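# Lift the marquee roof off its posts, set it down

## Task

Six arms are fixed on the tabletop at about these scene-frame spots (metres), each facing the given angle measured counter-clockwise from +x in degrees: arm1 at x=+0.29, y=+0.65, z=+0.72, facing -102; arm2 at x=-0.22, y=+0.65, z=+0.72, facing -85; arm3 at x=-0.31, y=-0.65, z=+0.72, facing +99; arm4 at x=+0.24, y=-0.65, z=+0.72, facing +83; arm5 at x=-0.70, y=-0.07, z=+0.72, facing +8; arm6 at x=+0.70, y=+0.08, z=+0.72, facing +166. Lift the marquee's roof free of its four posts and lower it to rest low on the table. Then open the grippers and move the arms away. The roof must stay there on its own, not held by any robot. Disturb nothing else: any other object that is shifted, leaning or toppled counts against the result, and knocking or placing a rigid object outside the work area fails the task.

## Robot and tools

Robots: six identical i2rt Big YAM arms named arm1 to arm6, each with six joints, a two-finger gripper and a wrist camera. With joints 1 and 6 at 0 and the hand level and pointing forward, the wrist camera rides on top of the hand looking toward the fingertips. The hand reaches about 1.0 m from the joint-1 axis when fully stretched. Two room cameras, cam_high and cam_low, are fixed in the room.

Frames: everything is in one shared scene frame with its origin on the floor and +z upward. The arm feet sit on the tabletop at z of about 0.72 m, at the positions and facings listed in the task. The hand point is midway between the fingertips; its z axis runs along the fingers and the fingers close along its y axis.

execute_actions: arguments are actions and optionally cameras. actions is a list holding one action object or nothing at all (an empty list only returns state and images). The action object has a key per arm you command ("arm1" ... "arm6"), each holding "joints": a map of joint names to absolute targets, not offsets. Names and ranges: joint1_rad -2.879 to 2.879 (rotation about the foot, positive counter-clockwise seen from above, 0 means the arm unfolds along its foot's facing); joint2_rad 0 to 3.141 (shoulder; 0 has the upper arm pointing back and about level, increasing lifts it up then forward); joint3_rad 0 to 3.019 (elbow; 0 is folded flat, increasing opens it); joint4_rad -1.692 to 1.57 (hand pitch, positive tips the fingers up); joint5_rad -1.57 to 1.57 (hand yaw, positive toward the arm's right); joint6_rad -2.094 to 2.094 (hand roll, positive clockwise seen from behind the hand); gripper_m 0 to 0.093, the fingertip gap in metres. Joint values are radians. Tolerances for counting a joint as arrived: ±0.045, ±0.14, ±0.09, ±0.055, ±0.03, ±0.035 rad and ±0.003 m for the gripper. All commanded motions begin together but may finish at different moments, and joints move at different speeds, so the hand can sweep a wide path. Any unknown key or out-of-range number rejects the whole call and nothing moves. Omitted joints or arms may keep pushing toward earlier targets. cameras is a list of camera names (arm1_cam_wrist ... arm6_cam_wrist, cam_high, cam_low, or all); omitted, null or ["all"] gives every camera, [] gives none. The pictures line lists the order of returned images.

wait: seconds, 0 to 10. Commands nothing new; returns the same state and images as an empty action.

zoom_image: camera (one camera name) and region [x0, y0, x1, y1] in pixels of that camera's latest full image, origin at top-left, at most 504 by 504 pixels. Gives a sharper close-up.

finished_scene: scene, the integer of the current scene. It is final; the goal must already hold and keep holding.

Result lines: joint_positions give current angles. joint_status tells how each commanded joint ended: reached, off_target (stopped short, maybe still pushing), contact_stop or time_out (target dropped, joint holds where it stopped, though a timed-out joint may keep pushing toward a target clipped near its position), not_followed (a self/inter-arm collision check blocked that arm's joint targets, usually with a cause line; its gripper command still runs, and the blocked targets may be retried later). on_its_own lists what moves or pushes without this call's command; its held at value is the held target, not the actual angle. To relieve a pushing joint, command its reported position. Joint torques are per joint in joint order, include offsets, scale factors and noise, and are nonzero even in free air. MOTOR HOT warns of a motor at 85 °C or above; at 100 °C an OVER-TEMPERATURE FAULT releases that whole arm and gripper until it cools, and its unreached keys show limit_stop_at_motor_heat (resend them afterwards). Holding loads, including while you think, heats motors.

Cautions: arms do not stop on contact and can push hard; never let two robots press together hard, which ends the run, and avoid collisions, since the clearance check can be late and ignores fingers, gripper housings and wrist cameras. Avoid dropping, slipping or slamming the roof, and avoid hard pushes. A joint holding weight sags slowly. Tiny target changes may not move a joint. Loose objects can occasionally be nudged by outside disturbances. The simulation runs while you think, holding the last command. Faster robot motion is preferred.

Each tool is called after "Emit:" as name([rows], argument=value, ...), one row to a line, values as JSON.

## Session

Emit:
execute_actions(actions=[], cameras=["cam_low","cam_high"])

Scene clock: 0.00 s.
Joint torques (N m, as the arm reports them, + toward a larger angle): no reading
arm1.joint_positions: joint1_rad=+0.260 joint2_rad=+0.405 joint3_rad=+0.535 joint4_rad=-1.237 joint5_rad=+0.194 joint6_rad=-0.388 gripper_m=+0.095
arm1.joint_status: not commanded
arm1.hand: x=+0.2734 y=+0.4589 z=+0.9429 quat_wxyz=(-0.059, -0.523, -0.817, +0.238) (m; scene frame)
arm2.joint_positions: joint1_rad=-0.341 joint2_rad=+0.525 joint3_rad=+0.404 joint4_rad=-1.011 joint5_rad=-0.241 joint6_rad=+0.302 gripper_m=+0.095
arm2.joint_status: not commanded
arm2.hand: x=-0.2334 y=+0.4358 z=+0.9328 quat_wxyz=(-0.237, -0.834, -0.496, +0.055) (m; scene frame)
arm3.joint_positions: joint1_rad=+0.094 joint2_rad=+0.351 joint3_rad=+0.649 joint4_rad=-1.406 joint5_rad=+0.295 joint6_rad=+0.506 gripper_m=+0.094
arm3.joint_status: not commanded
arm3.hand: x=-0.2955 y=-0.4819 z=+1.0381 quat_wxyz=(-0.223, +0.549, -0.791, -0.149) (m; scene frame)
arm4.joint_positions: joint1_rad=-0.213 joint2_rad=+0.469 joint3_rad=+0.485 joint4_rad=-1.098 joint5_rad=-0.151 joint6_rad=-0.534 gripper_m=+0.094
arm4.joint_status: not commanded
arm4.hand: x=+0.2816 y=-0.4418 z=+0.9638 quat_wxyz=(-0.201, +0.766, -0.591, -0.156) (m; scene frame)
arm5.joint_positions: joint1_rad=+0.385 joint2_rad=+0.416 joint3_rad=+0.610 joint4_rad=-1.302 joint5_rad=+0.084 joint6_rad=+0.233 gripper_m=+0.094
arm5.joint_status: not commanded
arm5.hand: x=-0.5319 y=+0.0069 z=+0.9651 quat_wxyz=(-0.235, +0.124, -0.963, -0.047) (m; scene frame)
arm6.joint_positions: joint1_rad=-0.299 joint2_rad=+0.495 joint3_rad=+0.462 joint4_rad=-1.050 joint5_rad=-0.284 joint6_rad=-0.187 gripper_m=+0.095
arm6.joint_status: not commanded
arm6.hand: x=+0.4877 y=+0.1423 z=+0.9222 quat_wxyz=(+0.046, +0.955, -0.120, -0.266) (m; scene frame)
pictures: cam_high, cam_low
Images, in order (width x height): cam_high 504x504, cam_low 504x504.

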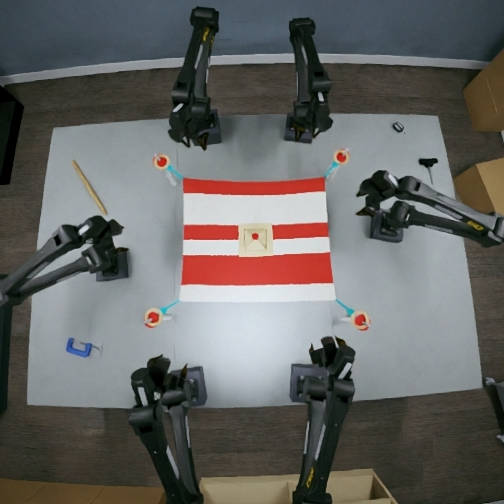

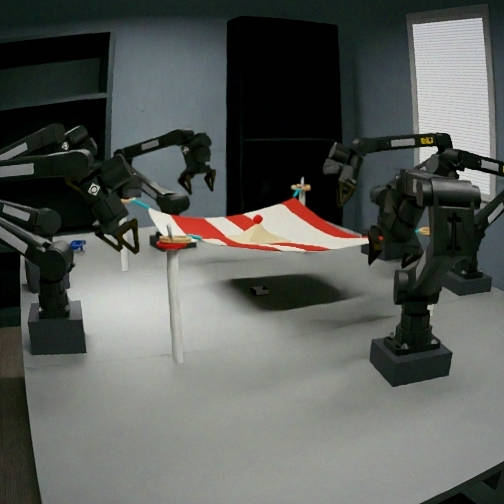

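Emit:
execute_actions([
  {"arm1":{"joints":{"joint1_rad":0.463,"joint2_rad":1.235,"joint3_rad":1.40,"joint4_rad":-1.68,"joint5_rad":0,"joint6_rad":1.03}},"arm2":{"joints":{"joint1_rad":-0.426,"joint2_rad":1.265,"joint3_rad":1.36,"joint4_rad":-1.635,"joint5_rad":0,"joint6_rad":-1.19}},"arm3":{"joints":{"joint1_rad":0.04,"joint2_rad":1.258,"joint3_rad":1.37,"joint4_rad":-1.635,"joint5_rad":0,"joint6_rad":1.11}},"arm4":{"joints":{"joint1_rad":-0.325,"joint2_rad":1.25,"joint3_rad":1.36,"joint4_rad":-1.65,"joint5_rad":0,"joint6_rad":-1.31}},"arm5":{"joints":{"joint1_rad":0.0}},"arm6":{"joints":{"joint1_rad":0.1}}},
], cameras=["arm1_cam_wrist","arm2_cam_wrist","arm3_cam_wrist","arm4_cam_wrist","cam_low"])

Scene clock: 32.03 s.
Joint torques (N m, as the arm reports them, + toward a larger angle): arm1=[ 0.34 -7.98 13.46 -0.09 -0.09  0.23] | arm2=[-3.17 -5.95 13.19  0.06  0.05 -0.15] | arm3=[ -0.77 -11.63  15.76  -0.31  -0.08   0.08] | arm4=[-1.46 -8.11 11.12 -0.4   0.14 -0.26] | arm5=[-1.    3.3  13.33  1.56  0.12  0.05] | arm6=[ 1.01 -0.26 13.33  1.41 -0.13  0.03]
arm1.joint_positions: joint1_rad=+0.455 joint2_rad=+1.245 joint3_rad=+1.347 joint4_rad=-1.668 joint5_rad=+0.003 joint6_rad=+1.020 gripper_m=+0.095
arm1.joint_status: all done
arm1.hand: x=+0.3866 y=+0.3158 z=+1.0717 quat_wxyz=(+0.000, -0.914, -0.406, +0.001) (m; scene frame)
arm2.joint_positions: joint1_rad=-0.417 joint2_rad=+1.259 joint3_rad=+1.313 joint4_rad=-1.625 joint5_rad=-0.003 joint6_rad=-1.180 gripper_m=+0.095
arm2.joint_status: all done
arm2.hand: x=-0.3355 y=+0.3139 z=+1.1023 quat_wxyz=(-0.007, -0.349, -0.937, -0.007) (m; scene frame)
arm3.joint_positions: joint1_rad=+0.051 joint2_rad=+1.271 joint3_rad=+1.304 joint4_rad=-1.619 joint5_rad=+0.004 joint6_rad=+1.102 gripper_m=+0.094
arm3.joint_status: all done
arm3.hand: x=-0.3705 y=-0.3027 z=+1.0943 quat_wxyz=(+0.000, +0.317, -0.948, +0.007) (m; scene frame)
arm4.joint_positions: joint1_rad=-0.318 joint2_rad=+1.251 joint3_rad=+1.317 joint4_rad=-1.633 joint5_rad=-0.003 joint6_rad=-1.295 gripper_m=+0.094
arm4.joint_status: all done
arm4.hand: x=+0.3827 y=-0.3321 z=+1.1017 quat_wxyz=(-0.003, +0.940, -0.341, -0.003) (m; scene frame)
arm5.joint_positions: joint1_rad=+0.003 joint2_rad=+0.416 joint3_rad=+0.610 joint4_rad=-1.302 joint5_rad=+0.084 joint6_rad=+0.233 gripper_m=+0.094
arm5.joint_status: all done
arm5.hand: x=-0.5150 y=-0.0625 z=+0.9649 quat_wxyz=(-0.239, -0.062, -0.969, -0.004) (m; scene frame)
arm6.joint_positions: joint1_rad=+0.091 joint2_rad=+0.495 joint3_rad=+0.462 joint4_rad=-1.050 joint5_rad=-0.284 joint6_rad=-0.187 gripper_m=+0.095
arm6.joint_status: all done
arm6.hand: x=+0.4797 y=+0.0575 z=+0.9218 quat_wxyz=(+0.099, +0.961, +0.067, -0.251) (m; scene frame)
pictures: arm1_cam_wrist, arm2_cam_wrist, arm3_cam_wrist, arm4_cam_wrist, cam_low
Images, in order (width x height): arm1_cam_wrist 504x504, arm2_cam_wrist 504x504, arm3_cam_wrist 504x504, arm4_cam_wrist 504x504, cam_low 504x504.

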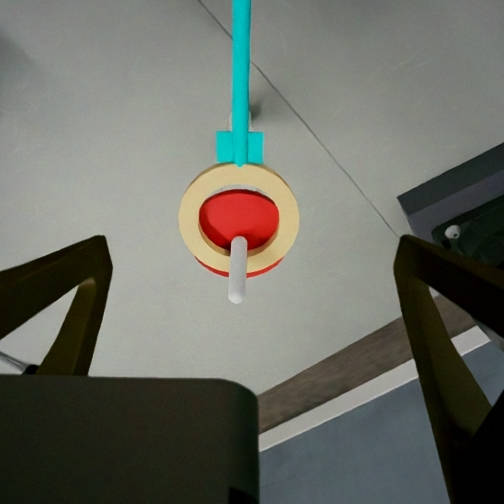

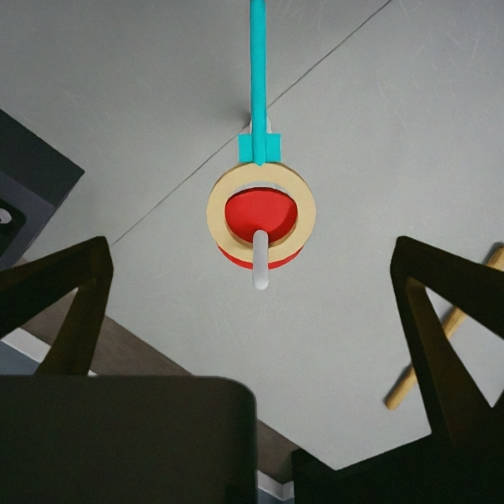

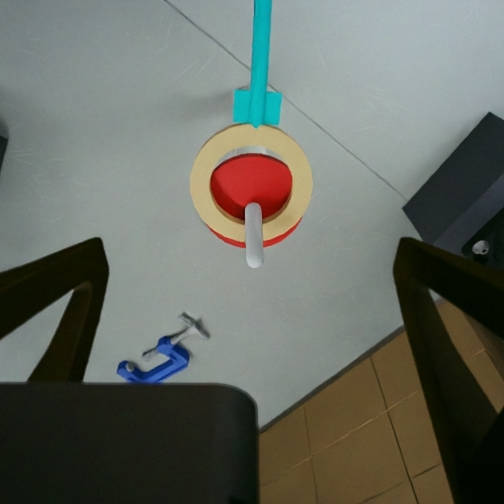

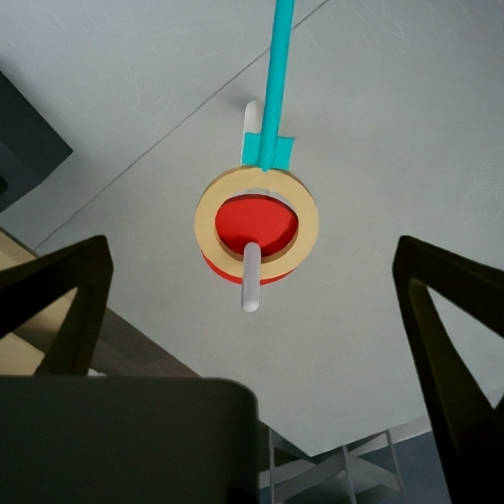

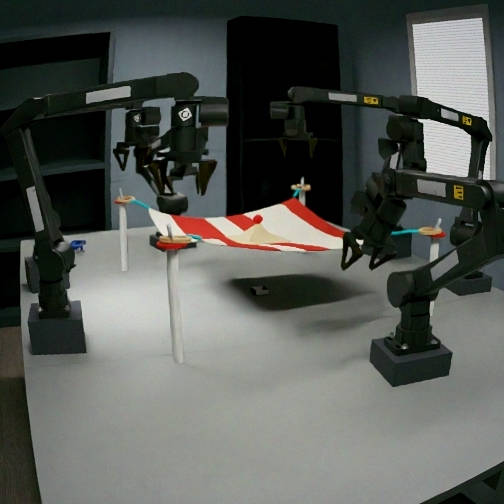

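Emit:
execute_actions([
  {"arm1":{"joints":{"joint1_rad":0.58,"joint2_rad":1.21,"joint3_rad":1.088,"joint4_rad":-1.43,"joint6_rad":1.15}},"arm2":{"joints":{"joint1_rad":-0.562,"joint3_rad":1.012,"joint4_rad":-1.316,"joint6_rad":-1.335}},"arm3":{"joints":{"joint1_rad":0.122,"joint2_rad":1.25,"joint3_rad":1.037,"joint4_rad":-1.335,"joint6_rad":1.18}},"arm4":{"joints":{"joint1_rad":-0.442,"joint3_rad":1.10,"joint4_rad":-1.415,"joint6_rad":-1.43}}},
], cameras=["arm1_cam_wrist","arm2_cam_wrist","arm3_cam_wrist","arm4_cam_wrist"])

Scene clock: 64.40 s.
Joint torques (N m, as the arm reports them, + toward a larger angle): arm1=[-0.31 -6.36  9.56  0.87 -0.03  0.26] | arm2=[-2.51 -5.93  8.63  1.   -0.05 -0.13] | arm3=[ 0.1  -9.69  9.62  1.09 -0.05  0.1 ] | arm4=[-0.71 -8.1   8.47  0.55  0.08 -0.26] | arm5=[-1.55  3.38 13.36  1.57  0.11  0.05] | arm6=[ 1.07 -0.22 13.32  1.4  -0.12  0.04]
arm1.joint_positions: joint1_rad=+0.581 joint2_rad=+1.216 joint3_rad=+1.079 joint4_rad=-1.444 joint5_rad=+0.001 joint6_rad=+1.140 gripper_m=+0.095
arm1.joint_status: all done
arm1.hand: x=+0.4212 y=+0.3461 z=+0.9789 quat_wxyz=(+0.008, -0.913, -0.409, +0.000) (m; scene frame)
arm2.joint_positions: joint1_rad=-0.565 joint2_rad=+1.259 joint3_rad=+1.014 joint4_rad=-1.327 joint5_rad=-0.001 joint6_rad=-1.325 gripper_m=+0.095
arm2.joint_status: all done
arm2.hand: x=-0.3770 y=+0.3449 z=+0.9887 quat_wxyz=(-0.005, -0.350, -0.937, -0.007) (m; scene frame)
arm3.joint_positions: joint1_rad=+0.117 joint2_rad=+1.251 joint3_rad=+1.041 joint4_rad=-1.353 joint5_rad=+0.003 joint6_rad=+1.172 gripper_m=+0.094
arm3.joint_status: all done
arm3.hand: x=-0.3911 y=-0.3173 z=+1.0009 quat_wxyz=(-0.001, +0.315, -0.949, -0.005) (m; scene frame)
arm4.joint_positions: joint1_rad=-0.443 joint2_rad=+1.248 joint3_rad=+1.092 joint4_rad=-1.432 joint5_rad=-0.001 joint6_rad=-1.414 gripper_m=+0.094
arm4.joint_status: all done
arm4.hand: x=+0.4164 y=-0.3608 z=+1.0170 quat_wxyz=(+0.007, +0.939, -0.343, -0.003) (m; scene frame)
arm5.joint_positions: joint1_rad=+0.003 joint2_rad=+0.416 joint3_rad=+0.610 joint4_rad=-1.302 joint5_rad=+0.084 joint6_rad=+0.233 gripper_m=+0.094
arm5.joint_status: not commanded
arm5.hand: x=-0.5150 y=-0.0625 z=+0.9649 quat_wxyz=(-0.239, -0.062, -0.969, -0.004) (m; scene frame)
arm6.joint_positions: joint1_rad=+0.091 joint2_rad=+0.495 joint3_rad=+0.462 joint4_rad=-1.050 joint5_rad=-0.284 joint6_rad=-0.187 gripper_m=+0.095
arm6.joint_status: not commanded
arm6.hand: x=+0.4797 y=+0.0575 z=+0.9218 quat_wxyz=(+0.099, +0.961, +0.067, -0.251) (m; scene frame)
pictures: arm1_cam_wrist, arm2_cam_wrist, arm3_cam_wrist, arm4_cam_wrist
Images, in order (width x height): arm1_cam_wrist 504x504, arm2_cam_wrist 504x504, arm3_cam_wrist 504x504, arm4_cam_wrist 504x504.

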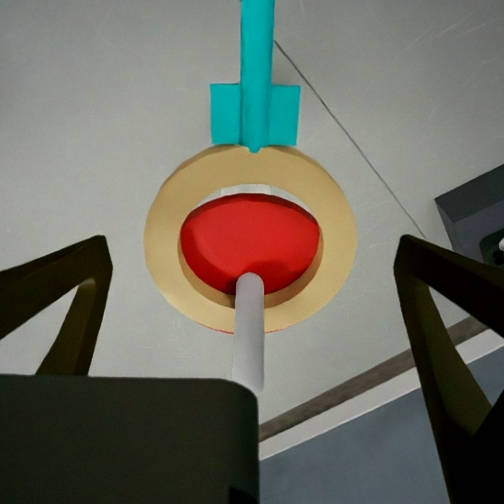

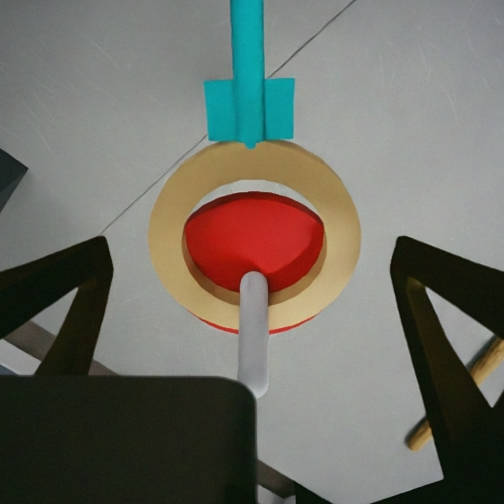

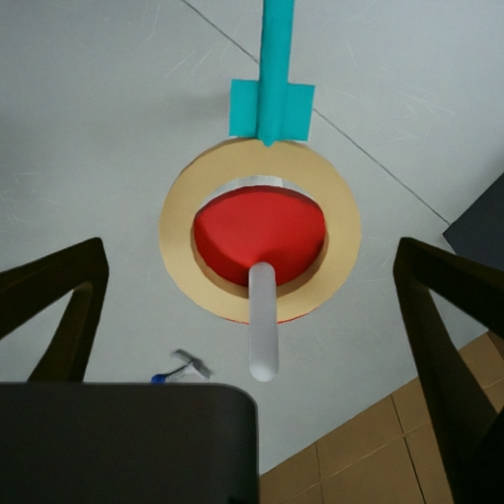

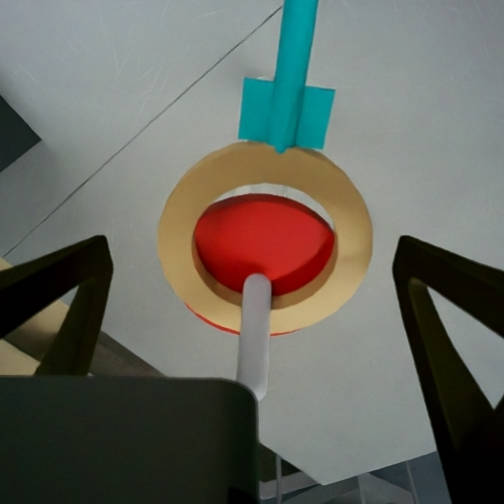

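Emit:
execute_actions([
  {"arm1":{"joints":{"joint3_rad":1.024,"joint4_rad":-1.355}},"arm2":{"joints":{"joint3_rad":0.946,"joint4_rad":-1.233}},"arm3":{"joints":{"joint3_rad":0.957,"joint4_rad":-1.237}},"arm4":{"joints":{"joint3_rad":1.033,"joint4_rad":-1.323}}},
], cameras=[])

Emit:
execute_actions([
  {"arm1":{"joints":{"gripper_m":0.04}},"arm2":{"joints":{"gripper_m":0.04}},"arm3":{"joints":{"gripper_m":0.04}},"arm4":{"joints":{"gripper_m":0.04}}},
], cameras=["arm1_cam_wrist","arm2_cam_wrist","arm3_cam_wrist","arm4_cam_wrist"])

Scene clock: 75.93 s.
Joint torques (N m, as the arm reports them, + toward a larger angle): arm1=[-0.26 -6.66  9.1   0.95 -0.04  0.24] | arm2=[-2.5  -5.43  8.44  1.05 -0.05 -0.15] | arm3=[  0.29 -10.07   9.17   1.03  -0.04   0.08] | arm4=[-0.65 -7.98  8.3   0.57  0.08 -0.26] | arm5=[-1.25  3.52 13.3   1.6   0.12  0.04] | arm6=[ 1.1  -0.26 13.33  1.42 -0.13  0.04]
arm1.joint_positions: joint1_rad=+0.581 joint2_rad=+1.216 joint3_rad=+1.019 joint4_rad=-1.369 joint5_rad=+0.001 joint6_rad=+1.140 gripper_m=+0.095
arm1.joint_status: all done
arm1.hand: x=+0.4210 y=+0.3465 z=+0.9562 quat_wxyz=(+0.000, -0.913, -0.409, +0.000) (m; scene frame)
arm2.joint_positions: joint1_rad=-0.565 joint2_rad=+1.259 joint3_rad=+0.948 joint4_rad=-1.245 joint5_rad=-0.001 joint6_rad=-1.326 gripper_m=+0.095
arm2.joint_status: all done
arm2.hand: x=-0.3752 y=+0.3479 z=+0.9642 quat_wxyz=(-0.005, -0.350, -0.937, +0.001) (m; scene frame)
arm3.joint_positions: joint1_rad=+0.117 joint2_rad=+1.251 joint3_rad=+0.963 joint4_rad=-1.255 joint5_rad=+0.003 joint6_rad=+1.172 gripper_m=+0.094
arm3.joint_status: all done
arm3.hand: x=-0.3906 y=-0.3196 z=+0.9722 quat_wxyz=(-0.002, +0.315, -0.949, -0.015) (m; scene frame)
arm4.joint_positions: joint1_rad=-0.443 joint2_rad=+1.248 joint3_rad=+1.028 joint4_rad=-1.341 joint5_rad=-0.001 joint6_rad=-1.415 gripper_m=+0.094
arm4.joint_status: all done
arm4.hand: x=+0.4174 y=-0.3589 z=+0.9928 quat_wxyz=(-0.006, +0.939, -0.343, -0.001) (m; scene frame)
arm5.joint_positions: joint1_rad=+0.003 joint2_rad=+0.416 joint3_rad=+0.610 joint4_rad=-1.302 joint5_rad=+0.084 joint6_rad=+0.233 gripper_m=+0.094
arm5.joint_status: not commanded
arm5.hand: x=-0.5150 y=-0.0625 z=+0.9649 quat_wxyz=(-0.239, -0.062, -0.969, -0.004) (m; scene frame)
arm6.joint_positions: joint1_rad=+0.091 joint2_rad=+0.495 joint3_rad=+0.462 joint4_rad=-1.050 joint5_rad=-0.284 joint6_rad=-0.187 gripper_m=+0.095
arm6.joint_status: not commanded
arm6.hand: x=+0.4797 y=+0.0575 z=+0.9218 quat_wxyz=(+0.099, +0.961, +0.067, -0.251) (m; scene frame)
pictures: none
No camera images: the call's "cameras" was empty. Leave "cameras" out to get every camera's image.

Scene clock: 76.53 s.
Joint torques (N m, as the arm reports them, + toward a larger angle): arm1=[-0.36 -6.81  9.15  0.86 -0.03  0.24] | arm2=[-2.44 -5.73  8.55  0.57 -0.11 -0.14] | arm3=[ 0.36 -8.71  9.36  1.07 -0.05  0.06] | arm4=[-0.74 -7.9   8.2   0.64  0.11 -0.25] | arm5=[-1.59  3.84 13.29  1.56  0.1   0.06] | arm6=[ 1.07 -0.21 13.34  1.41 -0.13  0.04]
arm1.joint_positions: joint1_rad=+0.581 joint2_rad=+1.216 joint3_rad=+1.019 joint4_rad=-1.369 joint5_rad=+0.001 joint6_rad=+1.140 gripper_m=+0.067
arm1.joint_status: gripper_m off_target (ended at +0.067, target +0.040)
arm1.hand: x=+0.4210 y=+0.3465 z=+0.9562 quat_wxyz=(+0.000, -0.913, -0.409, +0.000) (m; scene frame)
arm2.joint_positions: joint1_rad=-0.565 joint2_rad=+1.259 joint3_rad=+0.948 joint4_rad=-1.233 joint5_rad=+0.001 joint6_rad=-1.327 gripper_m=+0.067
arm2.joint_status: gripper_m off_target (ended at +0.067, target +0.040)
arm2.hand: x=-0.3768 y=+0.3455 z=+0.9641 quat_wxyz=(-0.003, -0.349, -0.937, +0.006) (m; scene frame)
arm3.joint_positions: joint1_rad=+0.117 joint2_rad=+1.251 joint3_rad=+0.963 joint4_rad=-1.255 joint5_rad=+0.003 joint6_rad=+1.173 gripper_m=+0.067
arm3.joint_status: gripper_m off_target (ended at +0.067, target +0.040)
arm3.hand: x=-0.3906 y=-0.3196 z=+0.9722 quat_wxyz=(-0.002, +0.315, -0.949, -0.015) (m; scene frame)
arm4.joint_positions: joint1_rad=-0.443 joint2_rad=+1.248 joint3_rad=+1.028 joint4_rad=-1.340 joint5_rad=-0.001 joint6_rad=-1.415 gripper_m=+0.066
arm4.joint_status: gripper_m off_target (ended at +0.066, target +0.040)
arm4.hand: x=+0.4175 y=-0.3589 z=+0.9928 quat_wxyz=(-0.007, +0.939, -0.343, -0.001) (m; scene frame)
arm5.joint_positions: joint1_rad=+0.003 joint2_rad=+0.416 joint3_rad=+0.610 joint4_rad=-1.302 joint5_rad=+0.084 joint6_rad=+0.233 gripper_m=+0.094
arm5.joint_status: not commanded
arm5.hand: x=-0.5150 y=-0.0625 z=+0.9649 quat_wxyz=(-0.239, -0.062, -0.969, -0.004) (m; scene frame)
arm6.joint_positions: joint1_rad=+0.091 joint2_rad=+0.495 joint3_rad=+0.462 joint4_rad=-1.050 joint5_rad=-0.284 joint6_rad=-0.187 gripper_m=+0.095
arm6.joint_status: not commanded
arm6.hand: x=+0.4797 y=+0.0575 z=+0.9218 quat_wxyz=(+0.099, +0.961, +0.067, -0.251) (m; scene frame)
pictures: arm1_cam_wrist, arm2_cam_wrist, arm3_cam_wrist, arm4_cam_wrist
Images, in order (width x height): arm1_cam_wrist 504x504, arm2_cam_wrist 504x504, arm3_cam_wrist 504x504, arm4_cam_wrist 504x504.

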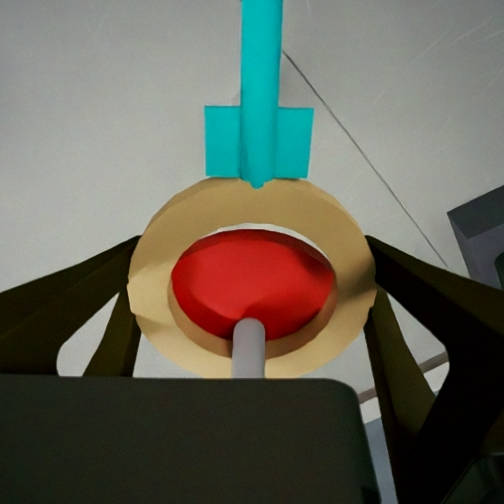

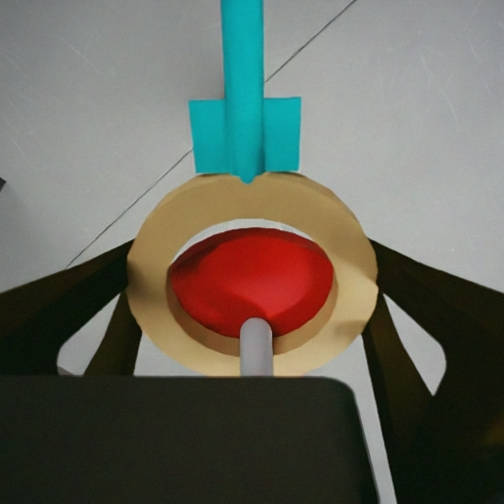

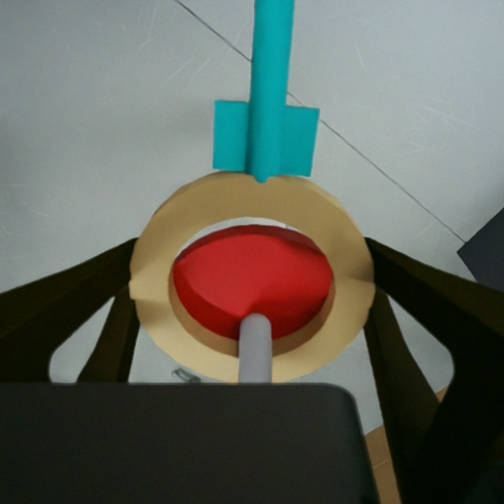

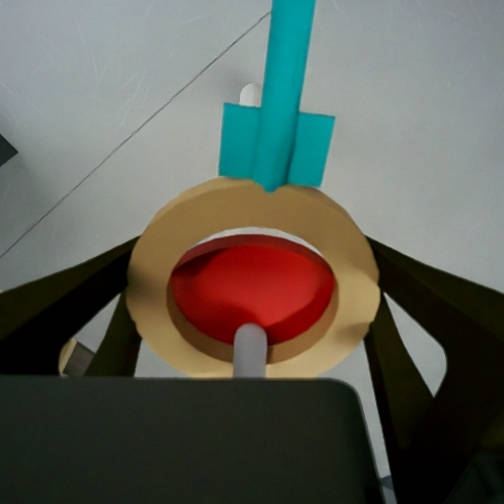

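Emit:
execute_actions([
  {"arm1":{"joints":{"joint1_rad":0.65,"joint2_rad":1.173,"joint3_rad":1.225,"joint4_rad":-1.595}},"arm2":{"joints":{"joint1_rad":-0.645,"joint2_rad":1.21,"joint3_rad":1.165,"joint4_rad":-1.485}},"arm3":{"joints":{"joint1_rad":0.185,"joint2_rad":1.213,"joint3_rad":1.18,"joint4_rad":-1.51}},"arm4":{"joints":{"joint1_rad":-0.52,"joint2_rad":1.217,"joint3_rad":1.24,"joint4_rad":-1.58}}},
], cameras=["arm1_cam_wrist","arm2_cam_wrist","arm3_cam_wrist","arm4_cam_wrist","cam_low"])

Scene clock: 88.87 s.
Joint torques (N m, as the arm reports them, + toward a larger angle): arm1=[ 0.99 -5.69 12.37 -0.35 -0.29  0.22] | arm2=[-4.   -5.91 12.58 -0.02  0.4  -0.07] | arm3=[ 1.12 -9.23 14.01 -0.48 -0.2   0.05] | arm4=[-1.64 -7.61 10.35 -0.71  0.55 -0.26] | arm5=[-1.66  3.48 13.3   1.48  0.11  0.06] | arm6=[ 1.05 -0.22 13.31  1.41 -0.12  0.04]
arm1.joint_positions: joint1_rad=+0.633 joint2_rad=+1.173 joint3_rad=+1.188 joint4_rad=-1.578 joint5_rad=+0.009 joint6_rad=+1.142 gripper_m=+0.067
arm1.joint_status: all done
arm1.hand: x=+0.4321 y=+0.3600 z=+1.0336 quat_wxyz=(-0.002, -0.902, -0.431, +0.003) (m; scene frame)
arm2.joint_positions: joint1_rad=-0.624 joint2_rad=+1.214 joint3_rad=+1.125 joint4_rad=-1.472 joint5_rad=-0.012 joint6_rad=-1.334 gripper_m=+0.067
arm2.joint_status: all done
arm2.hand: x=-0.3915 y=+0.3570 z=+1.0446 quat_wxyz=(-0.010, -0.374, -0.927, -0.001) (m; scene frame)
arm3.joint_positions: joint1_rad=+0.167 joint2_rad=+1.214 joint3_rad=+1.134 joint4_rad=-1.491 joint5_rad=+0.007 joint6_rad=+1.174 gripper_m=+0.067
arm3.joint_status: all done
arm3.hand: x=-0.4044 y=-0.3300 z=+1.0476 quat_wxyz=(-0.003, +0.338, -0.941, +0.000) (m; scene frame)
arm4.joint_positions: joint1_rad=-0.498 joint2_rad=+1.213 joint3_rad=+1.208 joint4_rad=-1.559 joint5_rad=-0.014 joint6_rad=-1.417 gripper_m=+0.066
arm4.joint_status: all done
arm4.hand: x=+0.4290 y=-0.3722 z=+1.0720 quat_wxyz=(-0.006, +0.930, -0.368, -0.007) (m; scene frame)
arm5.joint_positions: joint1_rad=+0.003 joint2_rad=+0.416 joint3_rad=+0.610 joint4_rad=-1.302 joint5_rad=+0.084 joint6_rad=+0.233 gripper_m=+0.094
arm5.joint_status: not commanded
arm5.hand: x=-0.5150 y=-0.0625 z=+0.9649 quat_wxyz=(-0.239, -0.062, -0.969, -0.004) (m; scene frame)
arm6.joint_positions: joint1_rad=+0.091 joint2_rad=+0.495 joint3_rad=+0.462 joint4_rad=-1.050 joint5_rad=-0.284 joint6_rad=-0.187 gripper_m=+0.095
arm6.joint_status: not commanded
arm6.hand: x=+0.4797 y=+0.0575 z=+0.9218 quat_wxyz=(+0.099, +0.961, +0.067, -0.251) (m; scene frame)
pictures: arm1_cam_wrist, arm2_cam_wrist, arm3_cam_wrist, arm4_cam_wrist, cam_low
Images, in order (width x height): arm1_cam_wrist 504x504, arm2_cam_wrist 504x504, arm3_cam_wrist 504x504, arm4_cam_wrist 504x504, cam_low 504x504.

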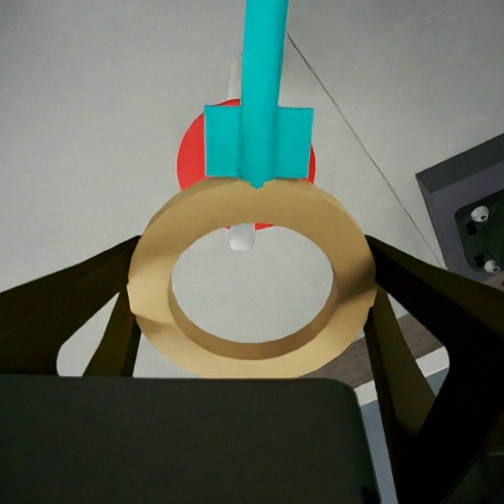

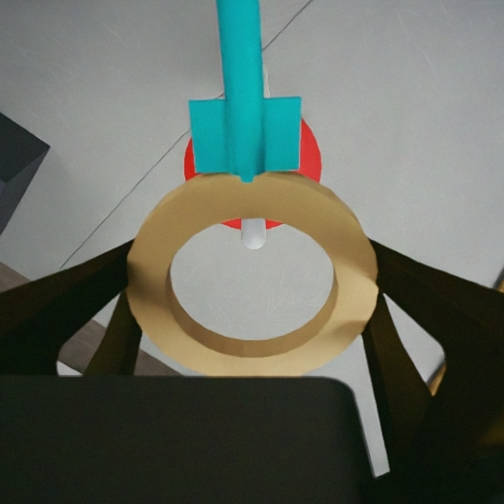

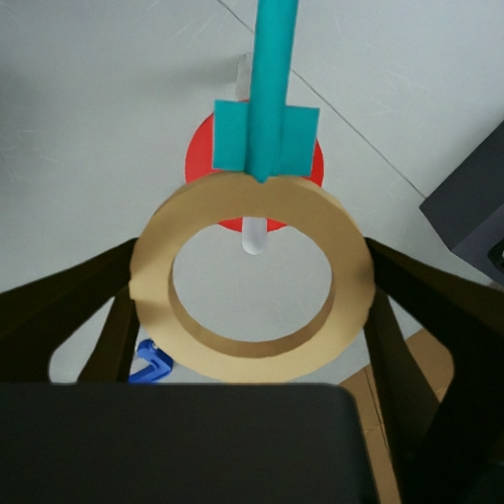

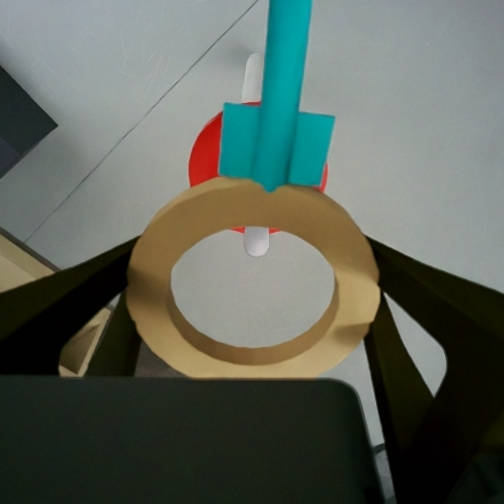

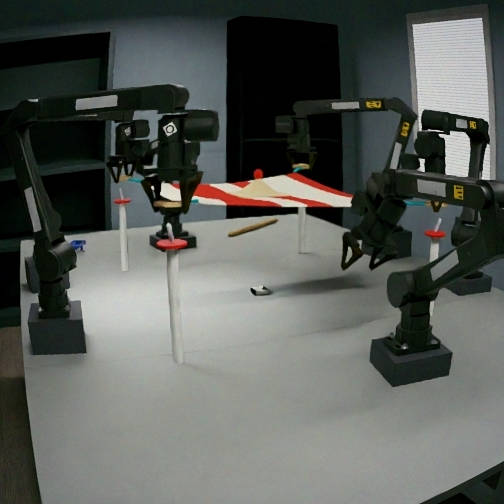

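Emit:
execute_actions(actions=[], cameras=["cam_high","cam_low"])

Scene clock: 108.87 s.
Joint torques (N m, as the arm reports them, + toward a larger angle): arm1=[ 1.2  -6.23 12.12 -0.35 -0.27  0.22] | arm2=[-4.2  -5.89 12.6  -0.02  0.4  -0.07] | arm3=[ 1.36 -9.47 13.98 -0.5  -0.22  0.06] | arm4=[-2.03 -7.68 10.14 -0.82  0.56 -0.27] | arm5=[-1.52  3.62 13.29  1.54  0.1   0.05] | arm6=[ 1.   -0.21 13.31  1.42 -0.12  0.04]
arm1.joint_positions: joint1_rad=+0.633 joint2_rad=+1.173 joint3_rad=+1.188 joint4_rad=-1.578 joint5_rad=+0.009 joint6_rad=+1.142 gripper_m=+0.067
arm1.joint_status: all done
arm1.hand: x=+0.4321 y=+0.3600 z=+1.0336 quat_wxyz=(-0.002, -0.902, -0.431, +0.003) (m; scene frame)
arm2.joint_positions: joint1_rad=-0.624 joint2_rad=+1.214 joint3_rad=+1.125 joint4_rad=-1.472 joint5_rad=-0.012 joint6_rad=-1.334 gripper_m=+0.067
arm2.joint_status: all done
arm2.hand: x=-0.3915 y=+0.3570 z=+1.0446 quat_wxyz=(-0.010, -0.374, -0.927, -0.001) (m; scene frame)
arm3.joint_positions: joint1_rad=+0.167 joint2_rad=+1.214 joint3_rad=+1.134 joint4_rad=-1.491 joint5_rad=+0.007 joint6_rad=+1.174 gripper_m=+0.067
arm3.joint_status: all done
arm3.hand: x=-0.4044 y=-0.3300 z=+1.0476 quat_wxyz=(-0.003, +0.338, -0.941, +0.000) (m; scene frame)
arm4.joint_positions: joint1_rad=-0.498 joint2_rad=+1.213 joint3_rad=+1.208 joint4_rad=-1.559 joint5_rad=-0.014 joint6_rad=-1.417 gripper_m=+0.066
arm4.joint_status: all done
arm4.hand: x=+0.4290 y=-0.3722 z=+1.0720 quat_wxyz=(-0.006, +0.930, -0.368, -0.007) (m; scene frame)
arm5.joint_positions: joint1_rad=+0.003 joint2_rad=+0.416 joint3_rad=+0.610 joint4_rad=-1.302 joint5_rad=+0.084 joint6_rad=+0.233 gripper_m=+0.094
arm5.joint_status: not commanded
arm5.hand: x=-0.5150 y=-0.0625 z=+0.9649 quat_wxyz=(-0.239, -0.062, -0.969, -0.004) (m; scene frame)
arm6.joint_positions: joint1_rad=+0.091 joint2_rad=+0.495 joint3_rad=+0.462 joint4_rad=-1.050 joint5_rad=-0.284 joint6_rad=-0.187 gripper_m=+0.095
arm6.joint_status: not commanded
arm6.hand: x=+0.4797 y=+0.0575 z=+0.9218 quat_wxyz=(+0.099, +0.961, +0.067, -0.251) (m; scene frame)
pictures: cam_high, cam_low
Images, in order (width x height): cam_high 504x504, cam_low 504x504.

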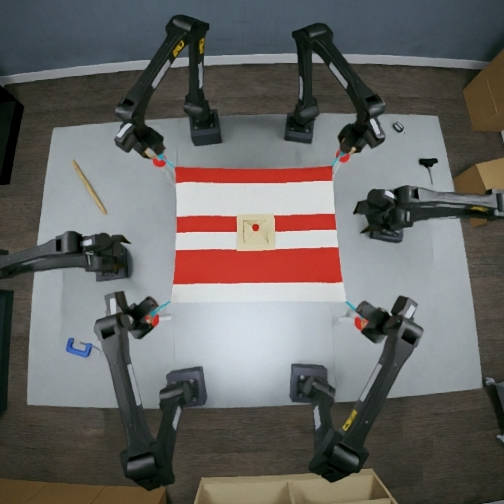

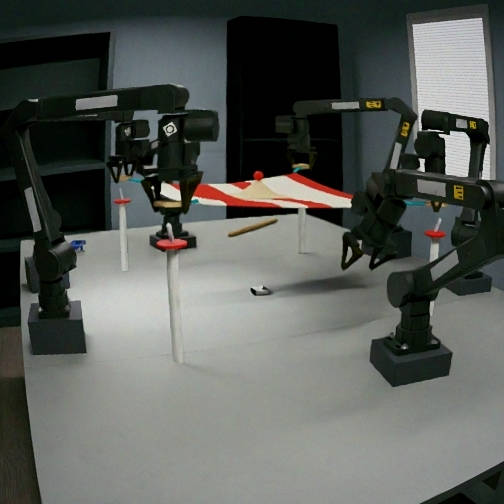

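Emit:
zoom_image(camera="cam_low", region=[180, 200, 380, 340])

Region (180, 200, 380, 340) of cam_low's 504x504 image, scaled by 2.520, with more detail than that image has; it fills the top 353 rows of this view, and the rest is white.

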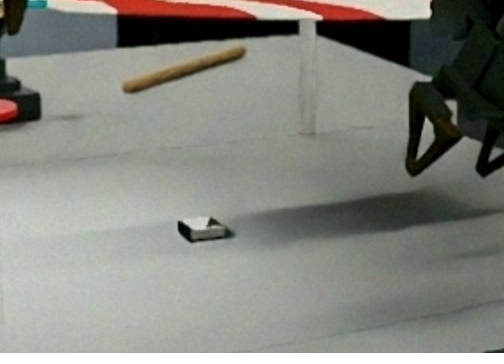

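Emit:
execute_actions(actions=[], cameras=["arm5_cam_wrist","arm6_cam_wrist","cam_low"])

Emit:
zoom_image(camera="cam_low", region=[100, 200, 504, 400])

Scene clock: 147.43 s.
Joint torques (N m, as the arm reports them, + toward a larger angle): arm1=[ 1.43 -6.   12.11 -0.35 -0.28  0.21] | arm2=[-4.12 -5.82 12.57 -0.02  0.4  -0.07] | arm3=[ 1.35 -9.62 14.03 -0.47 -0.21  0.04] | arm4=[-1.83 -7.7  10.22 -0.64  0.53 -0.24] | arm5=[-1.22  3.45 13.3   1.65  0.08  0.05] | arm6=[ 1.14 -0.2  13.31  1.42 -0.12  0.04]
arm1.joint_positions: joint1_rad=+0.633 joint2_rad=+1.173 joint3_rad=+1.188 joint4_rad=-1.578 joint5_rad=+0.009 joint6_rad=+1.142 gripper_m=+0.067
arm1.joint_status: all done
arm1.hand: x=+0.4321 y=+0.3600 z=+1.0336 quat_wxyz=(-0.002, -0.902, -0.431, +0.003) (m; scene frame)
arm2.joint_positions: joint1_rad=-0.624 joint2_rad=+1.214 joint3_rad=+1.125 joint4_rad=-1.472 joint5_rad=-0.012 joint6_rad=-1.334 gripper_m=+0.067
arm2.joint_status: all done
arm2.hand: x=-0.3915 y=+0.3570 z=+1.0446 quat_wxyz=(-0.010, -0.374, -0.927, -0.001) (m; scene frame)
arm3.joint_positions: joint1_rad=+0.167 joint2_rad=+1.214 joint3_rad=+1.134 joint4_rad=-1.491 joint5_rad=+0.007 joint6_rad=+1.174 gripper_m=+0.067
arm3.joint_status: all done
arm3.hand: x=-0.4044 y=-0.3300 z=+1.0476 quat_wxyz=(-0.003, +0.338, -0.941, +0.000) (m; scene frame)
arm4.joint_positions: joint1_rad=-0.498 joint2_rad=+1.213 joint3_rad=+1.208 joint4_rad=-1.559 joint5_rad=-0.014 joint6_rad=-1.417 gripper_m=+0.066
arm4.joint_status: all done
arm4.hand: x=+0.4290 y=-0.3722 z=+1.0720 quat_wxyz=(-0.006, +0.930, -0.368, -0.007) (m; scene frame)
arm5.joint_positions: joint1_rad=+0.003 joint2_rad=+0.416 joint3_rad=+0.610 joint4_rad=-1.302 joint5_rad=+0.084 joint6_rad=+0.233 gripper_m=+0.094
arm5.joint_status: not commanded
arm5.hand: x=-0.5150 y=-0.0625 z=+0.9649 quat_wxyz=(-0.239, -0.062, -0.969, -0.004) (m; scene frame)
arm6.joint_positions: joint1_rad=+0.091 joint2_rad=+0.495 joint3_rad=+0.462 joint4_rad=-1.050 joint5_rad=-0.284 joint6_rad=-0.187 gripper_m=+0.095
arm6.joint_status: not commanded
arm6.hand: x=+0.4797 y=+0.0575 z=+0.9218 quat_wxyz=(+0.099, +0.961, +0.067, -0.251) (m; scene frame)
pictures: arm5_cam_wrist, arm6_cam_wrist, cam_low
Images, in order (width x height): arm5_cam_wrist 504x504, arm6_cam_wrist 504x504, cam_low 504x504.

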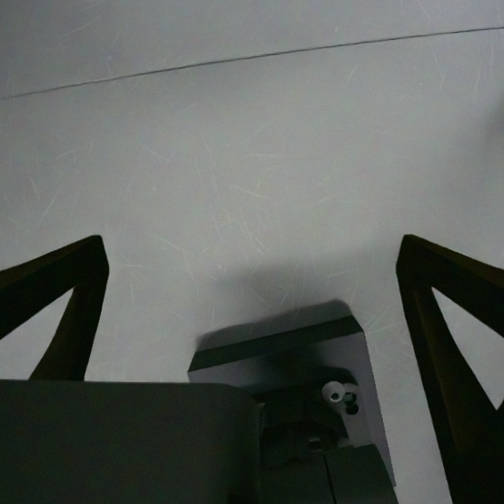

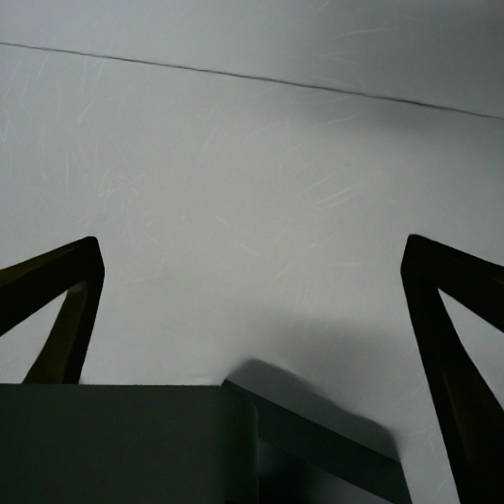

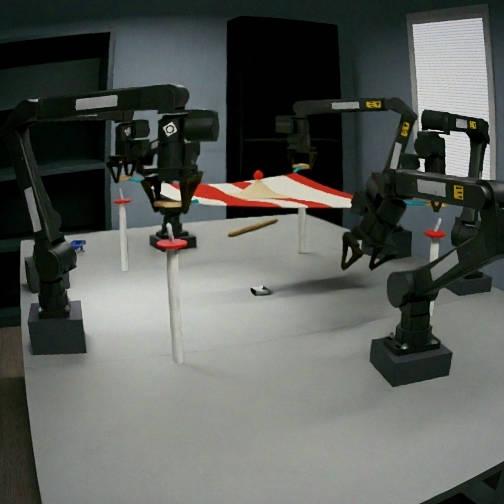

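Region (100, 200, 504, 400) of cam_low's 504x504 image, scaled by 1.248, with more detail than that image has; it fills the top 250 rows of this view, and the rest is white.

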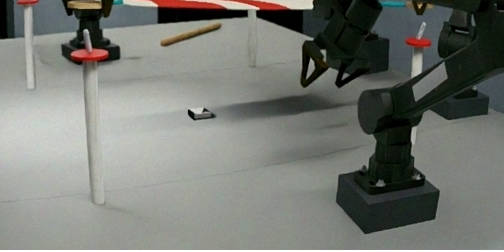

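Emit:
execute_actions([
  {"arm1":{"joints":{"joint1_rad":0.193,"joint6_rad":0.2}},"arm2":{"joints":{"joint1_rad":-0.165,"joint6_rad":-0.35}},"arm3":{"joints":{"joint1_rad":-0.318,"joint6_rad":0.2}},"arm4":{"joints":{"joint1_rad":-0.164,"joint6_rad":-0.2}}},
], cameras=[])

Emit:
execute_actions([
  {"arm1":{"joints":{"joint2_rad":1.643,"joint3_rad":1.75,"joint4_rad":-1.645}},"arm2":{"joints":{"joint2_rad":1.643,"joint3_rad":1.625,"joint4_rad":-1.52}},"arm3":{"joints":{"joint2_rad":0.851,"joint3_rad":0.905,"joint4_rad":-1.635}},"arm4":{"joints":{"joint2_rad":0.865,"joint3_rad":0.95,"joint4_rad":-1.665}}},
], cameras=["cam_high","cam_low"])

Scene clock: 177.10 s.
Joint torques (N m, as the arm reports them, + toward a larger angle): arm1=[-0.53 -6.19 12.19 -0.13 -0.1  -0.02] | arm2=[-2.41 -5.96 12.67  0.06  0.1   0.08] | arm3=[-0.49 -9.62 14.11 -0.33 -0.08 -0.07] | arm4=[-0.4  -7.62 10.32 -0.49  0.25  0.07] | arm5=[-1.29  3.16 13.22  1.68  0.11  0.06] | arm6=[ 1.08 -0.24 13.34  1.4  -0.12  0.03]
arm1.joint_positions: joint1_rad=+0.197 joint2_rad=+1.173 joint3_rad=+1.188 joint4_rad=-1.583 joint5_rad=+0.002 joint6_rad=+0.211 gripper_m=+0.067
arm1.joint_status: all done
arm1.hand: x=+0.2980 y=+0.3284 z=+1.0335 quat_wxyz=(+0.002, -0.769, -0.639, +0.000) (m; scene frame)
arm2.joint_positions: joint1_rad=-0.167 joint2_rad=+1.214 joint3_rad=+1.125 joint4_rad=-1.473 joint5_rad=-0.003 joint6_rad=-0.361 gripper_m=+0.067
arm2.joint_status: all done
arm2.hand: x=-0.2477 y=+0.3128 z=+1.0463 quat_wxyz=(-0.007, -0.598, -0.801, -0.005) (m; scene frame)
arm3.joint_positions: joint1_rad=-0.313 joint2_rad=+1.214 joint3_rad=+1.134 joint4_rad=-1.493 joint5_rad=+0.002 joint6_rad=+0.208 gripper_m=+0.067
arm3.joint_status: all done
arm3.hand: x=-0.2466 y=-0.3228 z=+1.0474 quat_wxyz=(+0.000, +0.554, -0.832, +0.001) (m; scene frame)
arm4.joint_positions: joint1_rad=-0.163 joint2_rad=+1.214 joint3_rad=+1.208 joint4_rad=-1.560 joint5_rad=-0.003 joint6_rad=-0.219 gripper_m=+0.066
arm4.joint_status: all done
arm4.hand: x=+0.3284 y=-0.3263 z=+1.0722 quat_wxyz=(-0.002, +0.690, -0.723, -0.005) (m; scene frame)
arm5.joint_positions: joint1_rad=+0.003 joint2_rad=+0.416 joint3_rad=+0.610 joint4_rad=-1.302 joint5_rad=+0.084 joint6_rad=+0.233 gripper_m=+0.094
arm5.joint_status: not commanded
arm5.hand: x=-0.5150 y=-0.0625 z=+0.9649 quat_wxyz=(-0.239, -0.062, -0.969, -0.004) (m; scene frame)
arm6.joint_positions: joint1_rad=+0.091 joint2_rad=+0.495 joint3_rad=+0.462 joint4_rad=-1.050 joint5_rad=-0.284 joint6_rad=-0.187 gripper_m=+0.095
arm6.joint_status: not commanded
arm6.hand: x=+0.4797 y=+0.0575 z=+0.9218 quat_wxyz=(+0.099, +0.961, +0.067, -0.251) (m; scene frame)
pictures: none
No camera images: the call's "cameras" was empty. Leave "cameras" out to get every camera's image.

Scene clock: 178.47 s.
Joint torques (N m, as the arm reports them, + toward a larger angle): arm1=[ -0.61 -15.28  13.39   0.03  -0.1    0.01] | arm2=[ -2.44 -12.    14.06   0.37   0.11   0.06] | arm3=[-0.35 -2.66  9.18 -0.03 -0.09 -0.09] | arm4=[-0.4  -1.22  8.24 -0.37  0.24  0.07] | arm5=[-1.5   3.84 13.33  1.56  0.1   0.03] | arm6=[ 1.05 -0.16 13.32  1.41 -0.12  0.04]
arm1.joint_positions: joint1_rad=+0.197 joint2_rad=+1.663 joint3_rad=+1.698 joint4_rad=-1.639 joint5_rad=+0.002 joint6_rad=+0.210 gripper_m=+0.067
arm1.joint_status: all done
arm1.hand: x=+0.3029 y=+0.1508 z=+1.0356 quat_wxyz=(+0.016, -0.769, -0.640, -0.011) (m; scene frame)
arm2.joint_positions: joint1_rad=-0.167 joint2_rad=+1.651 joint3_rad=+1.569 joint4_rad=-1.517 joint5_rad=-0.003 joint6_rad=-0.361 gripper_m=+0.067
arm2.joint_status: all done
arm2.hand: x=-0.2591 y=+0.1554 z=+1.0408 quat_wxyz=(+0.003, -0.598, -0.801, -0.020) (m; scene frame)
arm3.joint_positions: joint1_rad=-0.313 joint2_rad=+0.844 joint3_rad=+0.918 joint4_rad=-1.623 joint5_rad=+0.002 joint6_rad=+0.208 gripper_m=+0.067
arm3.joint_status: all done
arm3.hand: x=-0.2702 y=-0.4470 z=+1.0559 quat_wxyz=(-0.008, +0.554, -0.832, -0.008) (m; scene frame)
arm4.joint_positions: joint1_rad=-0.163 joint2_rad=+0.859 joint3_rad=+0.948 joint4_rad=-1.653 joint5_rad=-0.003 joint6_rad=-0.217 gripper_m=+0.066
arm4.joint_status: all done
arm4.hand: x=+0.2948 y=-0.4500 z=+1.0606 quat_wxyz=(-0.003, +0.690, -0.724, -0.005) (m; scene frame)
arm5.joint_positions: joint1_rad=+0.003 joint2_rad=+0.416 joint3_rad=+0.610 joint4_rad=-1.302 joint5_rad=+0.084 joint6_rad=+0.233 gripper_m=+0.094
arm5.joint_status: not commanded
arm5.hand: x=-0.5150 y=-0.0625 z=+0.9649 quat_wxyz=(-0.239, -0.062, -0.969, -0.004) (m; scene frame)
arm6.joint_positions: joint1_rad=+0.091 joint2_rad=+0.495 joint3_rad=+0.462 joint4_rad=-1.050 joint5_rad=-0.284 joint6_rad=-0.187 gripper_m=+0.095
arm6.joint_status: not commanded
arm6.hand: x=+0.4797 y=+0.0575 z=+0.9218 quat_wxyz=(+0.099, +0.961, +0.067, -0.251) (m; scene frame)
pictures: cam_high, cam_low
Images, in order (width x height): cam_high 504x504, cam_low 504x504.

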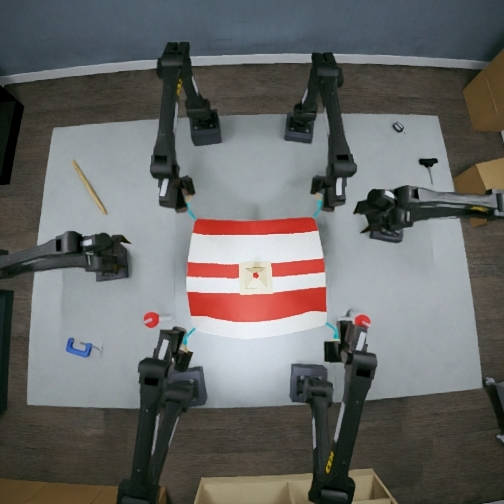

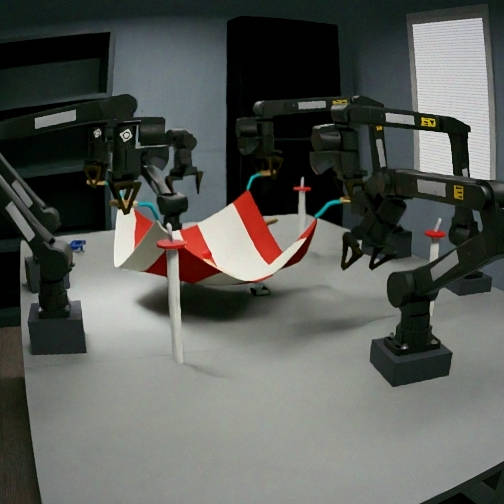

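Emit:
execute_actions([
  {"arm1":{"joints":{"joint3_rad":1.6,"joint4_rad":-1.5}},"arm2":{"joints":{"joint3_rad":1.465,"joint4_rad":-1.375}},"arm3":{"joints":{"joint3_rad":0.765,"joint4_rad":-1.485}},"arm4":{"joints":{"joint3_rad":0.789,"joint4_rad":-1.49}}},
], cameras=["cam_low"])

Scene clock: 191.60 s.
Joint torques (N m, as the arm reports them, + toward a larger angle): arm1=[ -0.43 -13.18   9.51   0.95  -0.09   0.03] | arm2=[ -2.37 -12.12   9.24   1.1    0.1    0.06] | arm3=[-0.42 -2.62 10.07  1.   -0.09 -0.1 ] | arm4=[-0.74 -1.31  8.76  0.75  0.25  0.03] | arm5=[-1.16  3.22 13.23  1.68  0.11  0.06] | arm6=[ 1.08 -0.18 13.3   1.43 -0.13  0.03]
arm1.joint_positions: joint1_rad=+0.197 joint2_rad=+1.654 joint3_rad=+1.591 joint4_rad=-1.514 joint5_rad=+0.002 joint6_rad=+0.210 gripper_m=+0.067
arm1.joint_status: all done
arm1.hand: x=+0.3029 y=+0.1482 z=+0.9992 quat_wxyz=(+0.005, -0.769, -0.640, -0.002) (m; scene frame)
arm2.joint_positions: joint1_rad=-0.167 joint2_rad=+1.650 joint3_rad=+1.462 joint4_rad=-1.387 joint5_rad=-0.003 joint6_rad=-0.361 gripper_m=+0.067
arm2.joint_status: all done
arm2.hand: x=-0.2585 y=+0.1558 z=+1.0007 quat_wxyz=(-0.003, -0.598, -0.801, -0.010) (m; scene frame)
arm3.joint_positions: joint1_rad=-0.313 joint2_rad=+0.849 joint3_rad=+0.769 joint4_rad=-1.502 joint5_rad=+0.002 joint6_rad=+0.208 gripper_m=+0.067
arm3.joint_status: all done
arm3.hand: x=-0.2715 y=-0.4535 z=+0.9980 quat_wxyz=(+0.004, +0.554, -0.832, +0.004) (m; scene frame)
arm4.joint_positions: joint1_rad=-0.163 joint2_rad=+0.863 joint3_rad=+0.779 joint4_rad=-1.507 joint5_rad=-0.003 joint6_rad=-0.217 gripper_m=+0.066
arm4.joint_status: all done
arm4.hand: x=+0.2934 y=-0.4548 z=+0.9954 quat_wxyz=(+0.009, +0.690, -0.724, +0.002) (m; scene frame)
arm5.joint_positions: joint1_rad=+0.003 joint2_rad=+0.416 joint3_rad=+0.610 joint4_rad=-1.302 joint5_rad=+0.084 joint6_rad=+0.233 gripper_m=+0.094
arm5.joint_status: not commanded
arm5.hand: x=-0.5150 y=-0.0625 z=+0.9649 quat_wxyz=(-0.239, -0.062, -0.969, -0.004) (m; scene frame)
arm6.joint_positions: joint1_rad=+0.091 joint2_rad=+0.495 joint3_rad=+0.462 joint4_rad=-1.050 joint5_rad=-0.284 joint6_rad=-0.187 gripper_m=+0.095
arm6.joint_status: not commanded
arm6.hand: x=+0.4797 y=+0.0575 z=+0.9218 quat_wxyz=(+0.099, +0.961, +0.067, -0.251) (m; scene frame)
pictures: cam_low
Images, in order (width x height): cam_low 504x504.

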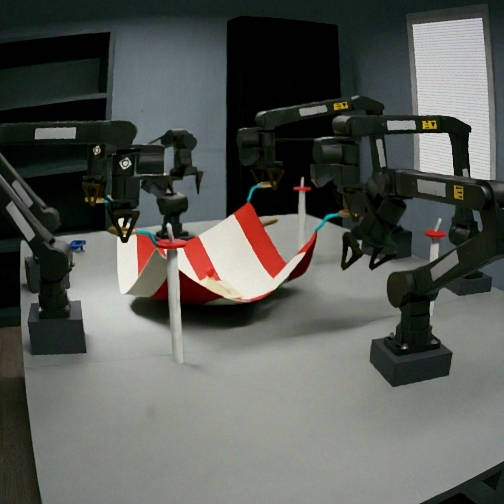

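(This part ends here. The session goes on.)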